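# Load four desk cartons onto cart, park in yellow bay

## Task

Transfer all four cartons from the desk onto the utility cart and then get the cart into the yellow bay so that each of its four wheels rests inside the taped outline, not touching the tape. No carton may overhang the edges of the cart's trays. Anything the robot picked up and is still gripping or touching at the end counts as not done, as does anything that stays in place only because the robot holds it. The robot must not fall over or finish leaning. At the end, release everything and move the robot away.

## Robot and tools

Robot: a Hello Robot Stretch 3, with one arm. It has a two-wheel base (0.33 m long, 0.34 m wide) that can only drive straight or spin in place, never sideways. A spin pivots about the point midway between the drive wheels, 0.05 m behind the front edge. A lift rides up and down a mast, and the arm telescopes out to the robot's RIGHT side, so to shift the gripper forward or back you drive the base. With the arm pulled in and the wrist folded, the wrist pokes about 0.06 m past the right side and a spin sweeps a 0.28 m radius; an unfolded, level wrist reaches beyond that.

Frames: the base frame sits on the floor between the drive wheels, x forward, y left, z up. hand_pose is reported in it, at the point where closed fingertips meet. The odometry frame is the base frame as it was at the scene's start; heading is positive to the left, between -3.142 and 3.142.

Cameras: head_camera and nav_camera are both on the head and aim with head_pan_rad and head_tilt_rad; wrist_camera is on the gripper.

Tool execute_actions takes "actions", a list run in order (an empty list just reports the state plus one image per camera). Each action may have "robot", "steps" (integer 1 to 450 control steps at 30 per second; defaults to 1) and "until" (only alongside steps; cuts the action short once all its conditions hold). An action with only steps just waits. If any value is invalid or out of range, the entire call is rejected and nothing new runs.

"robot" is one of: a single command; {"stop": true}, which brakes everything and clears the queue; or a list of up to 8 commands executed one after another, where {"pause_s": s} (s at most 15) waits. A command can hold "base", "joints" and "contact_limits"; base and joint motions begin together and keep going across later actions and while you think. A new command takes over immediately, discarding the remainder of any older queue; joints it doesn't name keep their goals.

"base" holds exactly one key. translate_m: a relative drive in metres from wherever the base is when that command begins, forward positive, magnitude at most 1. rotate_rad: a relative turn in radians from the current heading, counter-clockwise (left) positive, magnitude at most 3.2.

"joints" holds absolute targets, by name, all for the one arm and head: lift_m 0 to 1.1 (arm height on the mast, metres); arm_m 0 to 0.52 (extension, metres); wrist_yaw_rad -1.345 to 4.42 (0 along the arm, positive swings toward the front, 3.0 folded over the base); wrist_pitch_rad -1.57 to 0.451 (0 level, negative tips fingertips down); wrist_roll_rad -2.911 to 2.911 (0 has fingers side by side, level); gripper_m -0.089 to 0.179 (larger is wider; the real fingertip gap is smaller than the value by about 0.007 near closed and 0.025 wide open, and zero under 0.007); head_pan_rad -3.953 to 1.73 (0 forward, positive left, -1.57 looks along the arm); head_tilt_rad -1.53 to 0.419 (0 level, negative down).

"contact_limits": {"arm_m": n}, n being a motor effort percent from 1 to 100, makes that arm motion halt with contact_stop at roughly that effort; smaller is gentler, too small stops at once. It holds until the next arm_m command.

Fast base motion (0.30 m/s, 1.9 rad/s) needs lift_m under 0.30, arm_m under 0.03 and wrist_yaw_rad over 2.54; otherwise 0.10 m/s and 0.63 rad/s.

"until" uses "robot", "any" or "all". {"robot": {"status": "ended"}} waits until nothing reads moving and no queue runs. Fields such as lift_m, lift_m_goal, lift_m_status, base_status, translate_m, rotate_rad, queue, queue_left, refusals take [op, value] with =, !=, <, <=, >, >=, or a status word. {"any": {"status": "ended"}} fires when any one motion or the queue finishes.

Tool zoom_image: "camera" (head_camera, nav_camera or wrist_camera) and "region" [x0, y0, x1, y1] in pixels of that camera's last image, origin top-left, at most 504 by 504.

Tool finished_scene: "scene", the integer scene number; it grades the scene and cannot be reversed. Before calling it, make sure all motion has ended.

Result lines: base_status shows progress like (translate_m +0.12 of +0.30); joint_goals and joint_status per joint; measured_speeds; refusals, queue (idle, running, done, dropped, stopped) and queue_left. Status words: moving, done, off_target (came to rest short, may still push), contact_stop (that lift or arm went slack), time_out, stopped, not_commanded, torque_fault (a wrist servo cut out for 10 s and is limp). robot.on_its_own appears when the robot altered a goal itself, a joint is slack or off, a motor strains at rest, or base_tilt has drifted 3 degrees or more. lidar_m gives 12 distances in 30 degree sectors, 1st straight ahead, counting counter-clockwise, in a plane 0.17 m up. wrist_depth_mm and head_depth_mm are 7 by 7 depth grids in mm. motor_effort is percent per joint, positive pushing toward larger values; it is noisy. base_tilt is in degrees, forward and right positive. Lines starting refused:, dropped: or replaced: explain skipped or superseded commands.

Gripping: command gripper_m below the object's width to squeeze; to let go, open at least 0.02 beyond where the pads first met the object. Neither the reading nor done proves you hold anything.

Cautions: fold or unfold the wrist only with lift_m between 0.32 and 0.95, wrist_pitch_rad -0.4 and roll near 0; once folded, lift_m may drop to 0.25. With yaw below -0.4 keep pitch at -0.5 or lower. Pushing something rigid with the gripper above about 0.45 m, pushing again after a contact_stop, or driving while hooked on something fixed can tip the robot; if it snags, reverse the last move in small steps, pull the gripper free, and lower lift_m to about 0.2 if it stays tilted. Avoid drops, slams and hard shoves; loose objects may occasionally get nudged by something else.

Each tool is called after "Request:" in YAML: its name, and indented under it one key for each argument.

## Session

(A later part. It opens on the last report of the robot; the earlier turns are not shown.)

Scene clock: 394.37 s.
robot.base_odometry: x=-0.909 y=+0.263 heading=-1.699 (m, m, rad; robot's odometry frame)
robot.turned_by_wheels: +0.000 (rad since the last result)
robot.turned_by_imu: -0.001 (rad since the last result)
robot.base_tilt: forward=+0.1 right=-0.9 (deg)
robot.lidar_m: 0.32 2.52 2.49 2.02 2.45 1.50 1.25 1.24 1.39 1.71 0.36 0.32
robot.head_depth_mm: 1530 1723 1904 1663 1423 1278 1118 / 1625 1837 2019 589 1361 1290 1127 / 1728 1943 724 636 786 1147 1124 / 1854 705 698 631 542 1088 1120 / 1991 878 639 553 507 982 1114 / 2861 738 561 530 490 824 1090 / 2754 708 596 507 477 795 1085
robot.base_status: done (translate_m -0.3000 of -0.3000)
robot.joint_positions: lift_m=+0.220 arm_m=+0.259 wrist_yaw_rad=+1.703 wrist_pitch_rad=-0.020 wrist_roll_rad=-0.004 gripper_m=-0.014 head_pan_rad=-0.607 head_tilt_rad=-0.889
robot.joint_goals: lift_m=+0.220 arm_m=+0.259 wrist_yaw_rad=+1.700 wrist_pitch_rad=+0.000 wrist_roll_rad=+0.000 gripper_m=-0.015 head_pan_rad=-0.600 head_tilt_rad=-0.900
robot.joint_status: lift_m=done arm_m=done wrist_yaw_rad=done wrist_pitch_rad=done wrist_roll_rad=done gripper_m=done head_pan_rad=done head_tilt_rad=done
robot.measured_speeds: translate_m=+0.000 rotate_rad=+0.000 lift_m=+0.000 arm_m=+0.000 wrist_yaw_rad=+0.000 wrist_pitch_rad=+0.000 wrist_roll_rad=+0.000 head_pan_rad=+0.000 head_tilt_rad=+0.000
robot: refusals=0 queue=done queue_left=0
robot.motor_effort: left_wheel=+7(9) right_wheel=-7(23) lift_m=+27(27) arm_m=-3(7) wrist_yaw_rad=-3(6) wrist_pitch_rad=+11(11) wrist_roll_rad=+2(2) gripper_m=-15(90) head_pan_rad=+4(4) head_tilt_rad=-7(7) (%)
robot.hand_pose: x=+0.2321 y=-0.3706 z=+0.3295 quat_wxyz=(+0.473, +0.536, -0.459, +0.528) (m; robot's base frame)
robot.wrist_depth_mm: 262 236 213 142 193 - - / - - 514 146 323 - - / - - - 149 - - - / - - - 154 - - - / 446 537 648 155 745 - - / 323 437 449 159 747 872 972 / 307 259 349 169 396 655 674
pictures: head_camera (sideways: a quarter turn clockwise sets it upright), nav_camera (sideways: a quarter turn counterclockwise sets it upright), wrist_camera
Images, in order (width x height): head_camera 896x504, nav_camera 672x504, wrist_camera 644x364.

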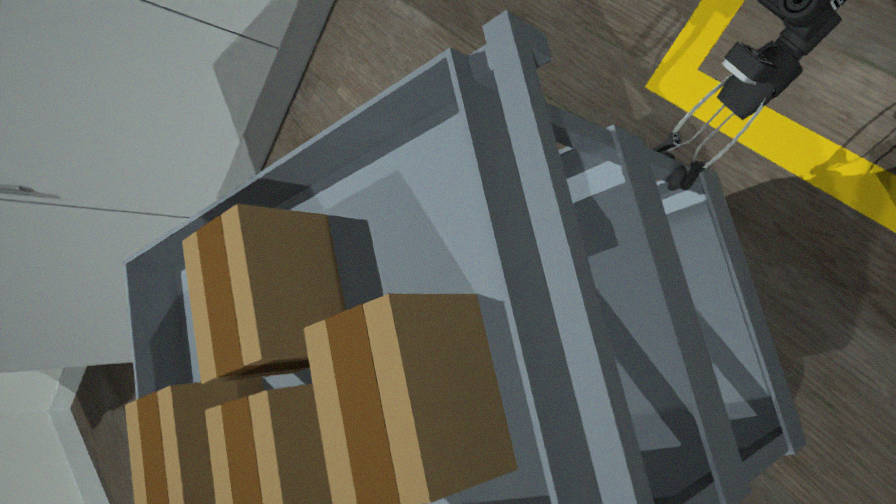

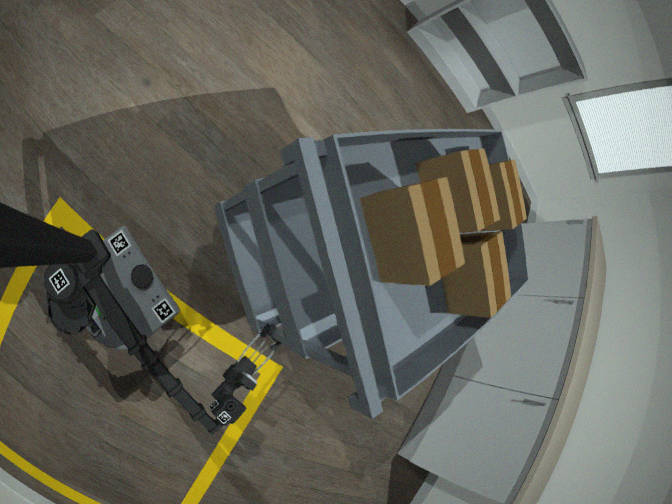

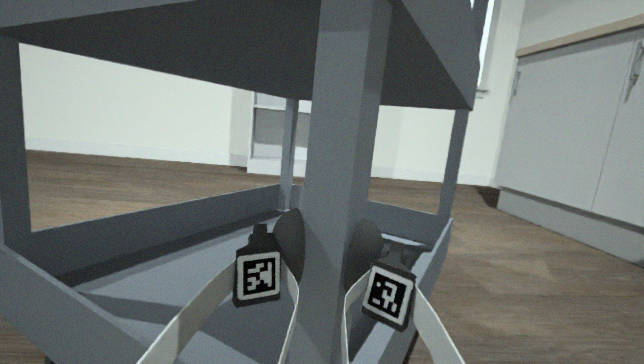

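Request:
execute_actions:
  actions:
    - {"robot":{"base":{"translate_m":-0.78},"joints":{"head_tilt_rad":-1.1}},"steps":400,"until":{"robot":{"status":"ended"}}}

Scene clock: 407.30 s.
robot.base_odometry: x=-0.809 y=+1.036 heading=-1.699 (m, m, rad; robot's odometry frame)
robot.turned_by_wheels: +0.000 (rad since the last result)
robot.turned_by_imu: -0.003 (rad since the last result)
robot.base_tilt: forward=+0.1 right=-0.9 (deg)
robot.lidar_m: 0.43 3.24 2.66 2.01 1.12 0.61 0.51 0.51 0.57 0.92 0.40 0.40
robot.head_depth_mm: 1989 1864 1629 1467 1346 1212 1115 / 715 682 553 1417 1339 1212 1097 / 635 686 534 912 1283 1198 - / 632 677 535 922 1258 1199 - / 624 544 561 915 1247 1186 1130 / 611 541 542 908 1244 1177 1097 / 617 599 530 907 1282 1174 1082
robot.base_status: done (translate_m -0.7800 of -0.7800)
robot.joint_positions: lift_m=+0.220 arm_m=+0.259 wrist_yaw_rad=+1.705 wrist_pitch_rad=-0.020 wrist_roll_rad=-0.004 gripper_m=-0.014 head_pan_rad=-0.607 head_tilt_rad=-1.087
robot.joint_goals: lift_m=+0.220 arm_m=+0.259 wrist_yaw_rad=+1.700 wrist_pitch_rad=+0.000 wrist_roll_rad=+0.000 gripper_m=-0.015 head_pan_rad=-0.600 head_tilt_rad=-1.100
robot.joint_status: lift_m=done arm_m=done wrist_yaw_rad=done wrist_pitch_rad=done wrist_roll_rad=done gripper_m=done head_pan_rad=done head_tilt_rad=done
robot.measured_speeds: translate_m=+0.000 rotate_rad=+0.000 lift_m=+0.000 arm_m=+0.000 wrist_yaw_rad=+0.000 wrist_pitch_rad=+0.000 wrist_roll_rad=+0.000 head_pan_rad=+0.000 head_tilt_rad=+0.000
robot: refusals=0 queue=done queue_left=0
robot.motor_effort: left_wheel=+8(11) right_wheel=-8(21) lift_m=+27(27) arm_m=-3(3) wrist_yaw_rad=-6(5) wrist_pitch_rad=+10(11) wrist_roll_rad=+1(2) gripper_m=-13(15) head_pan_rad=+5(4) head_tilt_rad=-8(29) (%)
robot.hand_pose: x=+0.2321 y=-0.3699 z=+0.3297 quat_wxyz=(+0.472, +0.536, -0.459, +0.529) (m; robot's base frame)
robot.wrist_depth_mm: - 423 236 154 176 228 498 / - - 501 156 312 298 460 / - - - 159 - - - / - - - 166 - - - / 927 551 599 163 763 701 - / 668 633 461 172 544 510 947 / 526 535 335 185 367 412 688
pictures: head_camera (sideways: a quarter turn clockwise sets it upright), nav_camera (sideways: a quarter turn counterclockwise sets it upright), wrist_camera
Images, in order (width x height): head_camera 896x504, nav_camera 672x504, wrist_camera 644x364.

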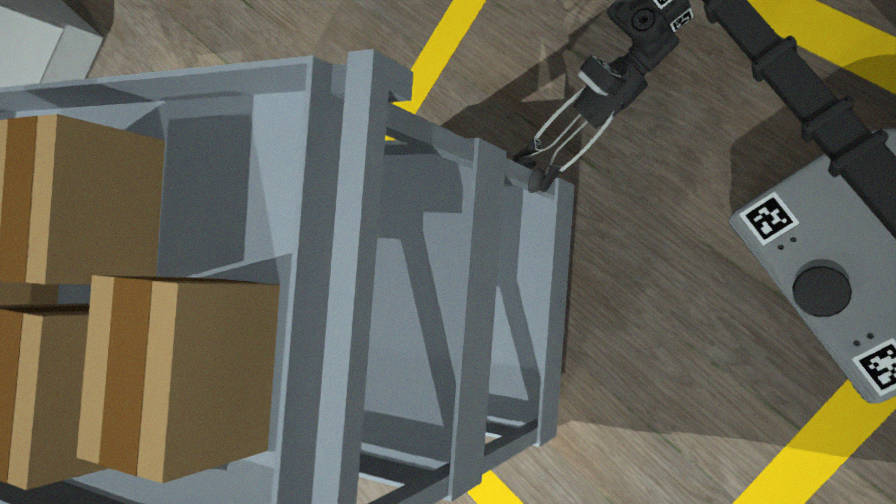

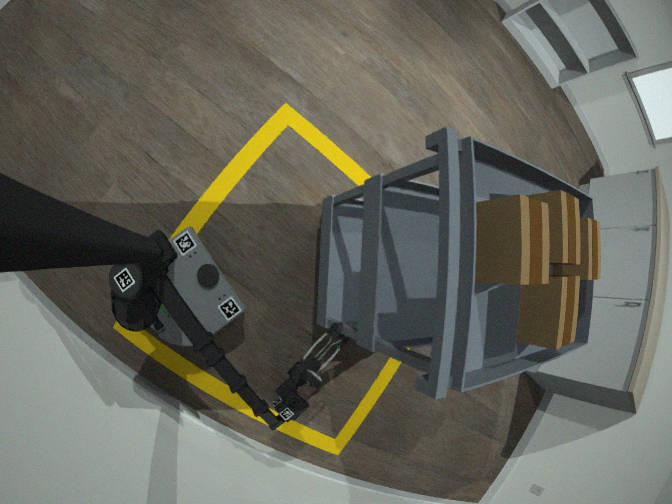

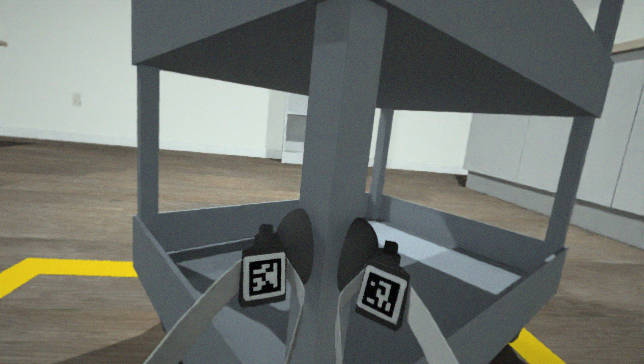

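Request:
execute_actions:
  actions:
    - {"robot":{"base":{"translate_m":-0.19}},"steps":12}
    - {"robot":{"joints":{"arm_m":0.24}},"steps":14}
    - {"robot":{"joints":{"arm_m":0.22}},"steps":14}
    - {"robot":{"joints":{"arm_m":0.20}},"steps":14}
    - {"robot":{"joints":{"arm_m":0.18}},"steps":100,"until":{"robot":{"status":"ended"}}}

Scene clock: 450.57 s.
robot.base_odometry: x=-0.785 y=+1.225 heading=-1.699 (m, m, rad; robot's odometry frame)
robot.turned_by_wheels: +0.000 (rad since the last result)
robot.turned_by_imu: -0.001 (rad since the last result)
robot.base_tilt: forward=+0.2 right=-0.9 (deg)
robot.lidar_m: 0.60 3.41 2.05 2.07 0.76 0.40 0.33 0.33 0.37 0.59 2.16 0.55
robot.head_depth_mm: 2122 1879 1657 1477 1336 1234 1010 / 2072 1840 1627 1469 1325 1192 1102 / 2037 1771 1625 1449 1320 1192 - / 755 619 998 1291 1307 1197 - / 749 622 1005 1265 1297 1183 1125 / 632 611 999 1268 1292 1182 1105 / 615 615 993 1292 1284 1171 1082
robot.base_status: done (translate_m -0.1900 of -0.1900)
robot.joint_positions: lift_m=+0.220 arm_m=+0.180 wrist_yaw_rad=+1.702 wrist_pitch_rad=-0.018 wrist_roll_rad=-0.004 gripper_m=-0.015 head_pan_rad=-0.607 head_tilt_rad=-1.087
robot.joint_goals: lift_m=+0.220 arm_m=+0.180 wrist_yaw_rad=+1.700 wrist_pitch_rad=+0.000 wrist_roll_rad=+0.000 gripper_m=-0.015 head_pan_rad=-0.600 head_tilt_rad=-1.100
robot.joint_status: lift_m=done arm_m=done wrist_yaw_rad=done wrist_pitch_rad=done wrist_roll_rad=done gripper_m=done head_pan_rad=done head_tilt_rad=done
robot.measured_speeds: translate_m=+0.000 rotate_rad=+0.000 lift_m=+0.000 arm_m=+0.000 wrist_yaw_rad=+0.000 wrist_pitch_rad=+0.000 wrist_roll_rad=+0.000 head_pan_rad=+0.000 head_tilt_rad=+0.000
robot: refusals=0 queue=done queue_left=0
robot.motor_effort: left_wheel=+4(9) right_wheel=-2(18) lift_m=+27(27) arm_m=-5(5) wrist_yaw_rad=-2(6) wrist_pitch_rad=+10(10) wrist_roll_rad=+2(2) gripper_m=-7(13) head_pan_rad=+4(5) head_tilt_rad=-8(8) (%)
robot.hand_pose: x=+0.2322 y=-0.2920 z=+0.3300 quat_wxyz=(+0.472, +0.535, -0.460, +0.528) (m; robot's base frame)
robot.wrist_depth_mm: - - - 464 332 364 - / - - - 483 333 407 - / - - - - - - - / - - - - - - - / 951 977 875 789 735 773 - / 668 707 746 - 368 608 959 / 523 546 571 567 406 657 668
pictures: head_camera (sideways: a quarter turn clockwise sets it upright), nav_camera (sideways: a quarter turn counterclockwise sets it upright), wrist_camera
Images, in order (width x height): head_camera 896x504, nav_camera 672x504, wrist_camera 644x364.

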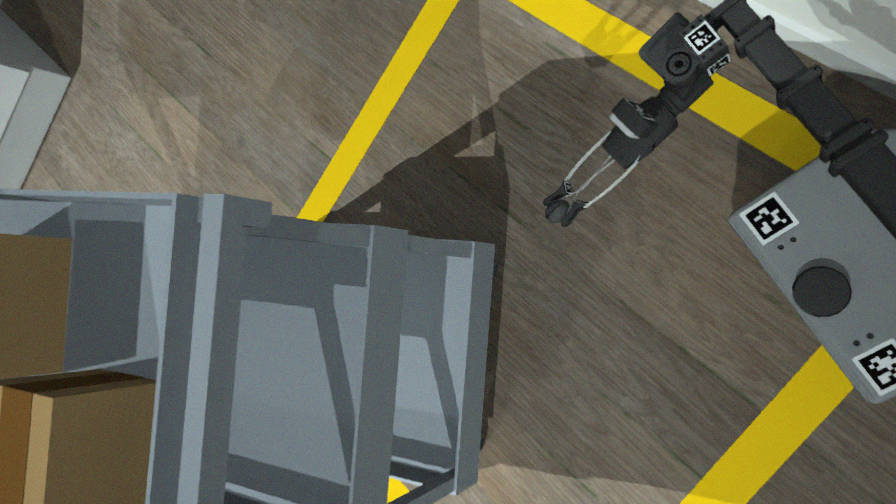

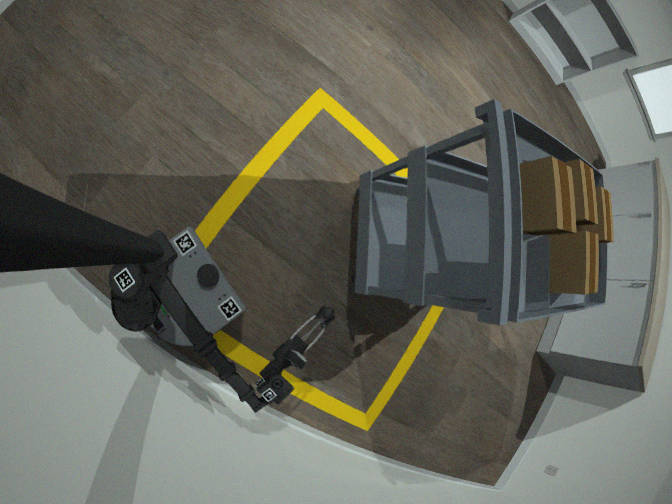

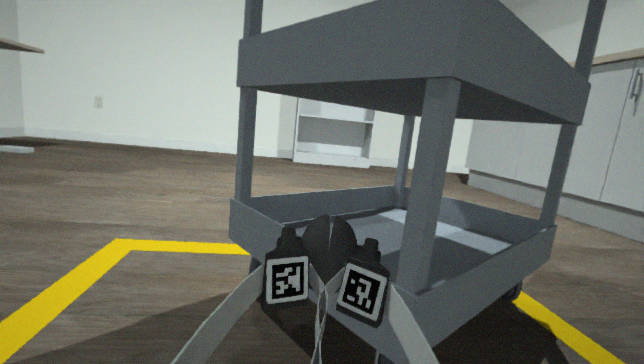

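Request:
execute_actions:
  actions:
    - {"robot":[{"base":{"rotate_rad":-0.352},"joints":{"arm_m":0.005,"wrist_yaw_rad":1.37,"gripper_m":0.12,"head_pan_rad":-0.3}},{"base":{"translate_m":0.26}}],"steps":300,"until":{"robot":{"status":"ended"}}}

Scene clock: 463.47 s.
robot.base_odometry: x=-0.905 y=+0.994 heading=-2.051 (m, m, rad; robot's odometry frame)
robot.turned_by_wheels: -0.352 (rad since the last result)
robot.turned_by_imu: -0.349 (rad since the last result)
robot.base_tilt: forward=+0.2 right=-0.9 (deg)
robot.lidar_m: 0.30 0.36 3.26 2.09 2.30 0.90 0.58 0.53 0.53 0.66 1.31 0.30
robot.head_depth_mm: 2051 1858 1651 1469 1329 1217 1123 / 1941 1859 1608 1417 1326 1207 1122 / 746 655 612 497 1279 1224 - / 594 635 607 498 1023 1190 - / 586 632 602 484 1069 1181 - / 597 509 527 501 1072 1182 1098 / 577 505 526 501 999 1178 1086
robot.base_status: done (translate_m +0.2600 of +0.2600)
robot.joint_positions: lift_m=+0.220 arm_m=+0.005 wrist_yaw_rad=+1.372 wrist_pitch_rad=-0.018 wrist_roll_rad=-0.004 gripper_m=+0.120 head_pan_rad=-0.307 head_tilt_rad=-1.087
robot.joint_goals: lift_m=+0.220 arm_m=+0.005 wrist_yaw_rad=+1.370 wrist_pitch_rad=+0.000 wrist_roll_rad=+0.000 gripper_m=+0.120 head_pan_rad=-0.300 head_tilt_rad=-1.100
robot.joint_status: lift_m=done arm_m=done wrist_yaw_rad=done wrist_pitch_rad=done wrist_roll_rad=done gripper_m=done head_pan_rad=done head_tilt_rad=done
robot.measured_speeds: translate_m=+0.000 rotate_rad=+0.000 lift_m=+0.000 arm_m=+0.000 wrist_yaw_rad=+0.000 wrist_pitch_rad=+0.000 wrist_roll_rad=+0.000 head_pan_rad=+0.000 head_tilt_rad=+0.000
robot: refusals=0 queue=done queue_left=0
robot.motor_effort: left_wheel=+3(9) right_wheel=-2(6) lift_m=+27(27) arm_m=-5(4) wrist_yaw_rad=-3(4) wrist_pitch_rad=+9(9) wrist_roll_rad=+1(2) gripper_m=+0(82) head_pan_rad=+4(34) head_tilt_rad=-8(8) (%)
robot.hand_pose: x=+0.2293 y=-0.2009 z=+0.3300 quat_wxyz=(+0.553, +0.452, -0.542, +0.444) (m; robot's base frame)
robot.wrist_depth_mm: 263 232 209 175 - - - / - - 504 259 - - - / - - - 187 - - - / - - 884 207 - - - / 490 601 681 596 - - - / 417 417 454 221 835 959 982 / 242 332 352 307 621 615 699
pictures: head_camera (sideways: a quarter turn clockwise sets it upright), nav_camera (sideways: a quarter turn counterclockwise sets it upright), wrist_camera
Images, in order (width x height): head_camera 896x504, nav_camera 672x504, wrist_camera 644x364.

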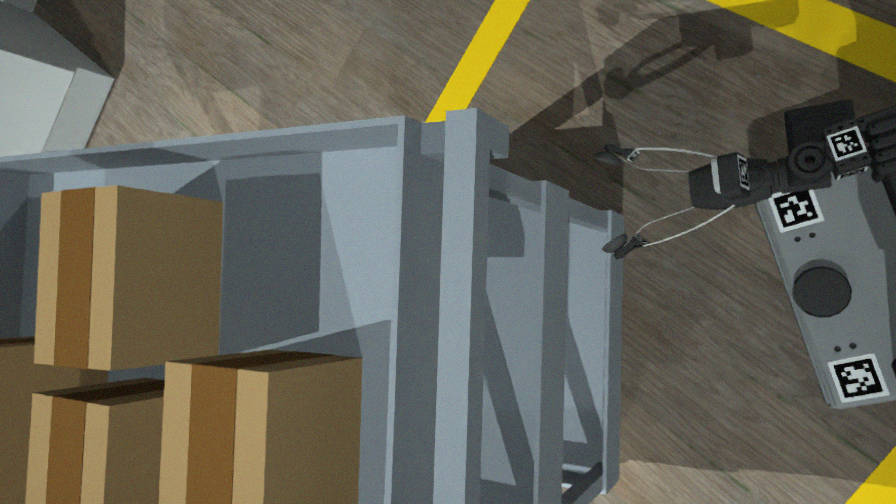

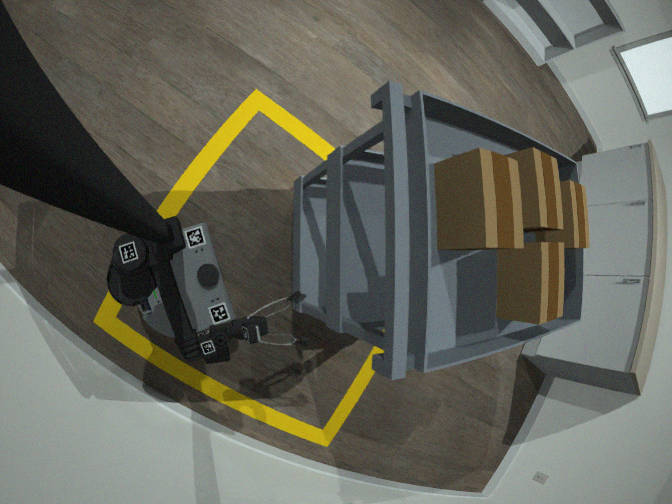

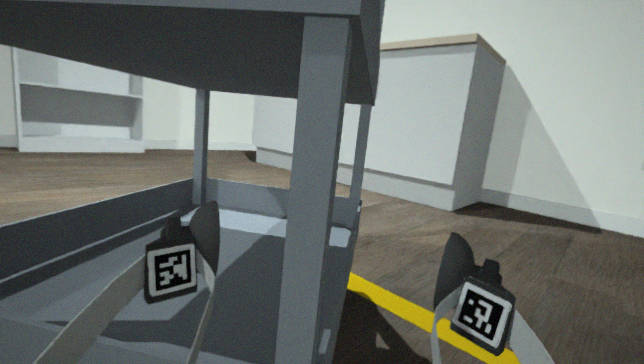

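Request:
execute_actions:
  actions:
    - {"robot":[{"base":{"translate_m":0.048}},{"joints":{"gripper_m":-0.025}},{"base":{"translate_m":-0.33}}],"steps":400,"until":{"robot":{"status":"ended"}}}

Scene clock: 473.73 s.
robot.base_odometry: x=-0.775 y=+1.244 heading=-2.051 (m, m, rad; robot's odometry frame)
robot.turned_by_wheels: +0.000 (rad since the last result)
robot.turned_by_imu: -0.002 (rad since the last result)
robot.base_tilt: forward=+0.1 right=-0.9 (deg)
robot.lidar_m: 0.30 0.44 2.94 2.05 2.12 0.53 0.34 0.31 0.31 0.39 0.29 0.29
robot.head_depth_mm: 774 734 1621 1482 1329 1199 945 / 774 598 615 521 1299 1205 1122 / 602 611 612 504 850 1217 - / 629 610 608 493 858 1194 - / 591 513 546 495 1136 1192 - / 597 508 545 534 1160 1181 1107 / 691 513 550 795 1253 1174 1082
robot.base_status: done (translate_m -0.3300 of -0.3300)
robot.joint_positions: lift_m=+0.220 arm_m=+0.005 wrist_yaw_rad=+1.359 wrist_pitch_rad=-0.018 wrist_roll_rad=-0.004 gripper_m=-0.024 head_pan_rad=-0.307 head_tilt_rad=-1.087
robot.joint_goals: lift_m=+0.220 arm_m=+0.005 wrist_yaw_rad=+1.370 wrist_pitch_rad=+0.000 wrist_roll_rad=+0.000 gripper_m=-0.025 head_pan_rad=-0.300 head_tilt_rad=-1.100
robot.joint_status: lift_m=done arm_m=done wrist_yaw_rad=done wrist_pitch_rad=done wrist_roll_rad=done gripper_m=done head_pan_rad=done head_tilt_rad=done
robot.measured_speeds: translate_m=+0.000 rotate_rad=+0.000 lift_m=+0.000 arm_m=+0.000 wrist_yaw_rad=+0.000 wrist_pitch_rad=+0.000 wrist_roll_rad=+0.000 head_pan_rad=+0.000 head_tilt_rad=+0.000
robot: refusals=0 queue=done queue_left=0
robot.on_its_own: wrist_yaw_rad is at rest, and its effort (+13) is outside its rest range (-12 to +12)
robot.motor_effort: left_wheel=+1(11) right_wheel=-3(17) lift_m=+27(27) arm_m=-3(5) wrist_yaw_rad=+13(15) wrist_pitch_rad=+10(9) wrist_roll_rad=+2(2) gripper_m=-19(93) head_pan_rad=+4(4) head_tilt_rad=-8(8) (%)
robot.hand_pose: x=+0.2286 y=-0.2041 z=+0.3301 quat_wxyz=(+0.556, +0.448, -0.545, +0.440) (m; robot's base frame)
robot.wrist_depth_mm: 268 232 209 160 185 - - / - - 499 144 320 - - / - - - 146 - - - / - - - 149 - - - / 462 535 668 152 758 - - / 409 433 478 155 855 876 968 / 270 338 349 163 563 668 683
pictures: head_camera (sideways: a quarter turn clockwise sets it upright), nav_camera (sideways: a quarter turn counterclockwise sets it upright), wrist_camera
Images, in order (width x height): head_camera 896x504, nav_camera 672x504, wrist_camera 644x364.

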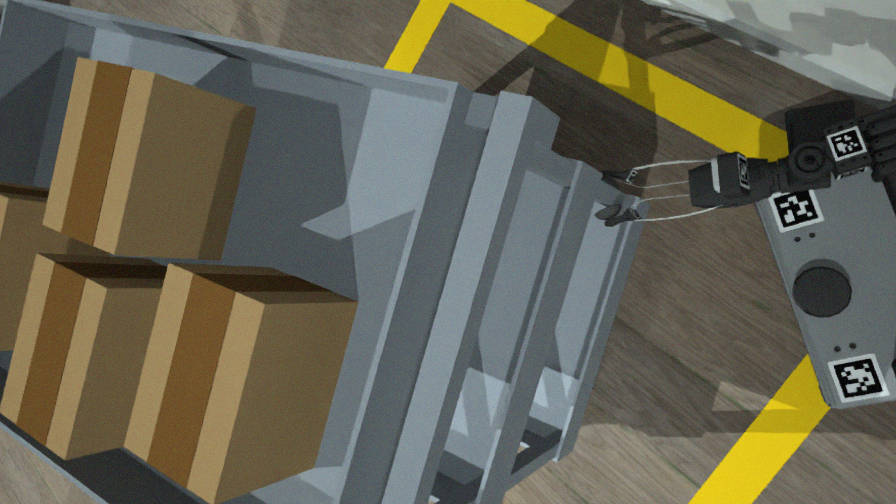

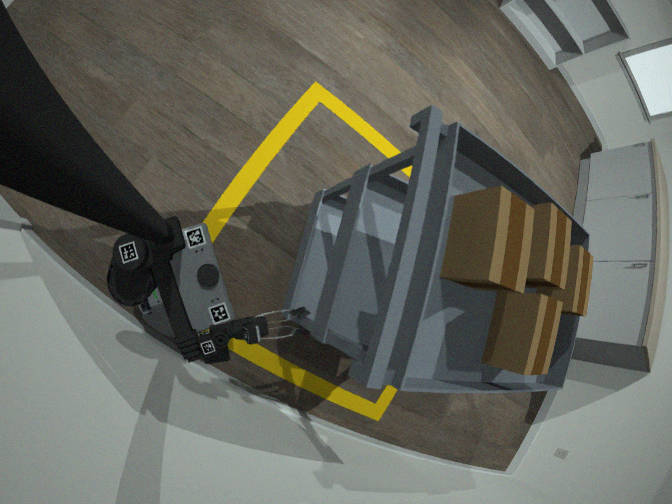

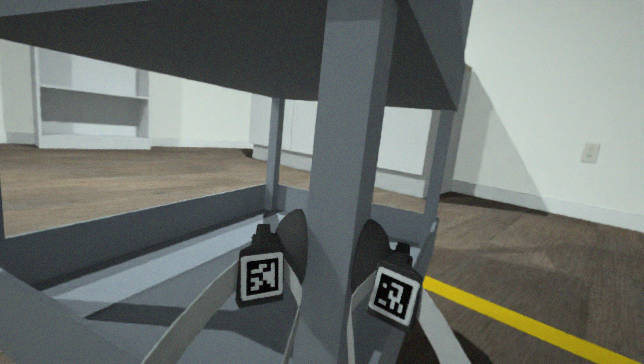

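Request:
execute_actions:
  actions:
    - {"robot":[{"base":{"rotate_rad":-0.15},"joints":{"wrist_yaw_rad":1.5}},{"base":{"rotate_rad":-0.15},"joints":{"wrist_yaw_rad":1.64}},{"base":{"rotate_rad":-0.15},"joints":{"wrist_yaw_rad":1.78}},{"base":{"translate_m":-0.05}}],"steps":400,"until":{"robot":{"status":"ended"}}}

Scene clock: 486.33 s.
robot.base_odometry: x=-0.735 y=+1.274 heading=-2.500 (m, m, rad; robot's odometry frame)
robot.turned_by_wheels: -0.450 (rad since the last result)
robot.turned_by_imu: -0.445 (rad since the last result)
robot.base_tilt: forward=+0.2 right=-0.9 (deg)
robot.lidar_m: 0.23 0.27 3.24 2.93 2.21 1.51 0.45 0.31 0.29 0.30 0.38 0.23
robot.head_depth_mm: 1349 1189 1059 960 880 810 753 / 2086 1784 1577 1393 1246 1123 952 / 2129 1837 1623 1454 1301 1207 - / 783 685 595 536 466 1194 - / 743 547 603 540 512 1168 - / 742 544 597 538 504 1155 1105 / 613 555 518 525 496 1144 1088
robot.base_status: done (translate_m -0.0500 of -0.0500)
robot.joint_positions: lift_m=+0.220 arm_m=+0.005 wrist_yaw_rad=+1.767 wrist_pitch_rad=-0.018 wrist_roll_rad=-0.004 gripper_m=-0.024 head_pan_rad=-0.307 head_tilt_rad=-1.087
robot.joint_goals: lift_m=+0.220 arm_m=+0.005 wrist_yaw_rad=+1.780 wrist_pitch_rad=+0.000 wrist_roll_rad=+0.000 gripper_m=-0.025 head_pan_rad=-0.300 head_tilt_rad=-1.100
robot.joint_status: lift_m=done arm_m=done wrist_yaw_rad=done wrist_pitch_rad=done wrist_roll_rad=done gripper_m=done head_pan_rad=done head_tilt_rad=done
robot.measured_speeds: translate_m=+0.000 rotate_rad=+0.000 lift_m=+0.000 arm_m=+0.000 wrist_yaw_rad=+0.000 wrist_pitch_rad=+0.000 wrist_roll_rad=+0.000 head_pan_rad=+0.000 head_tilt_rad=+0.000
robot: refusals=0 queue=done queue_left=0
robot.on_its_own: wrist_yaw_rad is at rest, and its effort (+14) is outside its rest range (-12 to +12)
robot.motor_effort: left_wheel=+1(13) right_wheel=-3(15) lift_m=+27(27) arm_m=-2(3) wrist_yaw_rad=+14(38) wrist_pitch_rad=+9(9) wrist_roll_rad=+2(1) gripper_m=-19(20) head_pan_rad=+4(4) head_tilt_rad=-8(8) (%)
robot.hand_pose: x=+0.2295 y=-0.1003 z=+0.3301 quat_wxyz=(+0.455, +0.549, -0.442, +0.544) (m; robot's base frame)
robot.wrist_depth_mm: 270 233 209 159 174 - - / - - 496 147 279 - - / - - - 149 - - - / - - - 151 - - - / 435 534 659 153 727 - - / 335 433 466 159 681 914 964 / 326 265 350 167 379 660 682
pictures: head_camera (sideways: a quarter turn clockwise sets it upright), nav_camera (sideways: a quarter turn counterclockwise sets it upright), wrist_camera
Images, in order (width x height): head_camera 896x504, nav_camera 672x504, wrist_camera 644x364.

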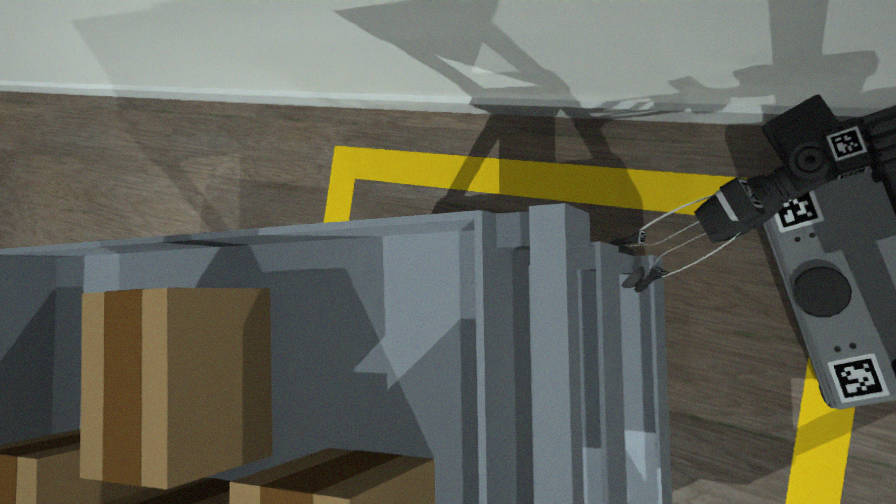

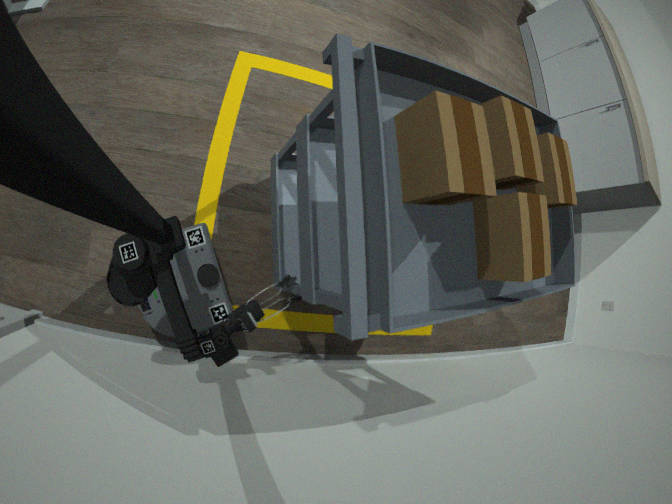

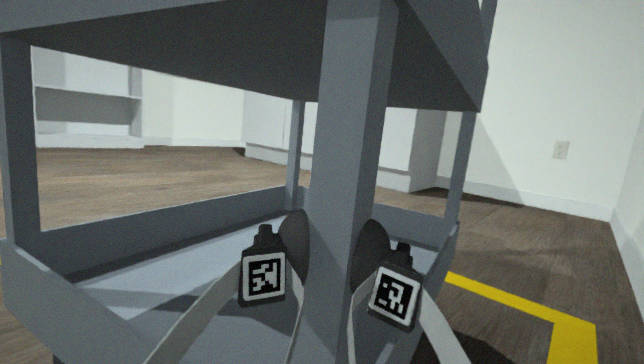

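Request:
execute_actions:
  actions:
    - {"robot":[{"joints":{"gripper_m":0.15}},{"base":{"rotate_rad":-0.3},"joints":{"wrist_yaw_rad":2.0}},{"base":{"translate_m":-0.3},"joints":{"head_pan_rad":0.2,"head_tilt_rad":-0.9}}],"steps":400,"until":{"robot":{"status":"ended"}}}

Scene clock: 499.27 s.
robot.base_odometry: x=-0.452 y=+1.375 heading=-2.800 (m, m, rad; robot's odometry frame)
robot.turned_by_wheels: -0.300 (rad since the last result)
robot.turned_by_imu: -0.300 (rad since the last result)
robot.base_tilt: forward=+0.1 right=-0.9 (deg)
robot.lidar_m: 0.53 0.54 3.34 3.51 1.82 1.80 0.58 0.31 0.25 0.25 0.27 0.41
robot.head_depth_mm: 2586 2459 1996 1594 1270 1005 830 / 2618 2296 1878 1661 1431 1256 1107 / 2607 795 745 998 1375 1258 1118 / 957 803 741 1036 1223 1241 1111 / 883 686 654 1027 1245 1246 1112 / 1015 679 658 1019 1261 1234 1108 / 2481 807 663 969 1358 1223 1102
robot.base_status: done (translate_m -0.3000 of -0.3000)
robot.joint_positions: lift_m=+0.220 arm_m=+0.005 wrist_yaw_rad=+1.997 wrist_pitch_rad=-0.018 wrist_roll_rad=-0.004 gripper_m=+0.150 head_pan_rad=+0.193 head_tilt_rad=-0.902
robot.joint_goals: lift_m=+0.220 arm_m=+0.005 wrist_yaw_rad=+2.000 wrist_pitch_rad=+0.000 wrist_roll_rad=+0.000 gripper_m=+0.150 head_pan_rad=+0.200 head_tilt_rad=-0.900
robot.joint_status: lift_m=done arm_m=done wrist_yaw_rad=done wrist_pitch_rad=done wrist_roll_rad=done gripper_m=done head_pan_rad=done head_tilt_rad=done
robot.measured_speeds: translate_m=+0.000 rotate_rad=+0.000 lift_m=+0.000 arm_m=+0.000 wrist_yaw_rad=+0.000 wrist_pitch_rad=+0.000 wrist_roll_rad=+0.000 head_pan_rad=+0.000 head_tilt_rad=+0.000
robot: refusals=0 queue=done queue_left=0
robot.motor_effort: left_wheel=+4(9) right_wheel=-2(6) lift_m=+27(27) arm_m=-2(2) wrist_yaw_rad=+3(13) wrist_pitch_rad=+10(9) wrist_roll_rad=+2(1) gripper_m=+0(83) head_pan_rad=+4(42) head_tilt_rad=+2(21) (%)
robot.hand_pose: x=+0.2116 y=-0.0444 z=+0.3302 quat_wxyz=(+0.389, +0.597, -0.377, +0.592) (m; robot's base frame)
robot.wrist_depth_mm: - - - - 443 - - / - - 609 510 447 - - / - - - - - - - / - - 908 - - - - / 954 - 646 571 796 - 891 / 699 634 750 716 555 972 736 / 526 562 564 592 599 - 568
pictures: head_camera (sideways: a quarter turn clockwise sets it upright), nav_camera (sideways: a quarter turn counterclockwise sets it upright), wrist_camera
Images, in order (width x height): head_camera 896x504, nav_camera 672x504, wrist_camera 644x364.

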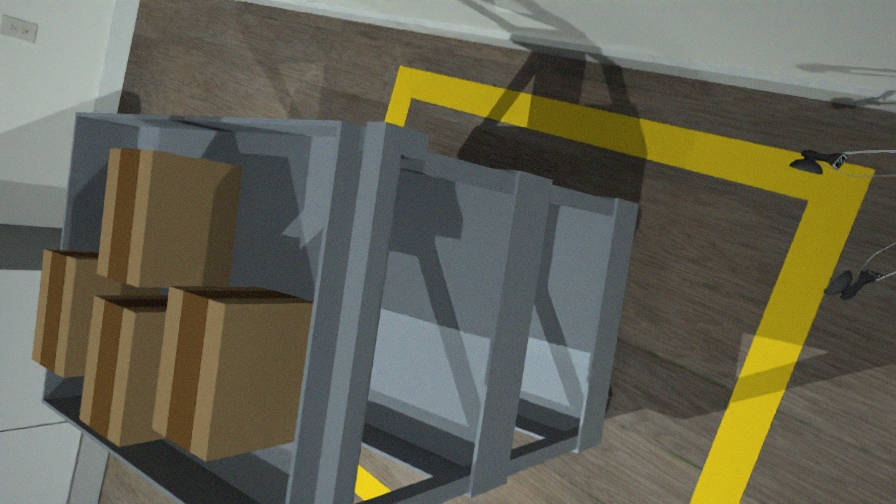

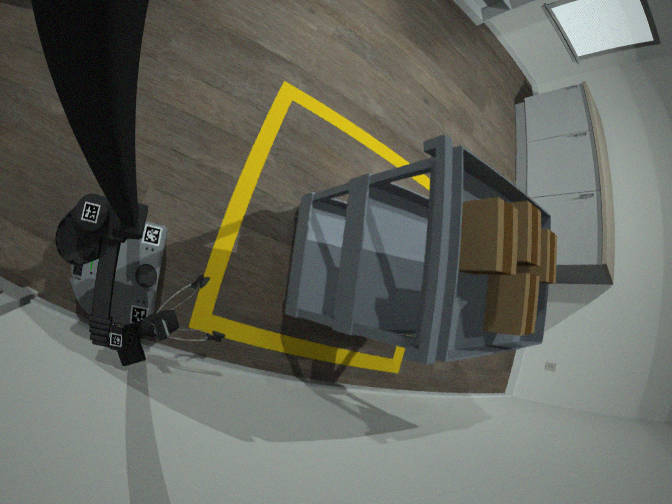

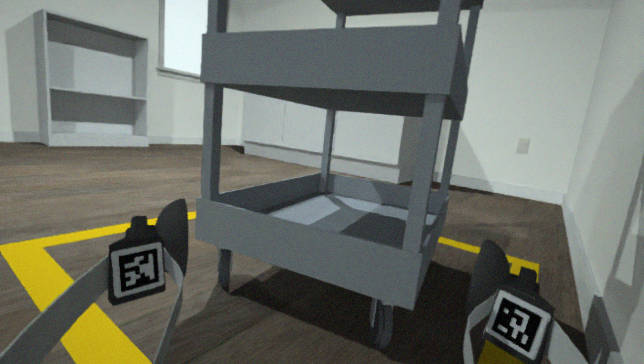

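Request:
finished_scene:
  scene: 2

The scene is finished: the task was done.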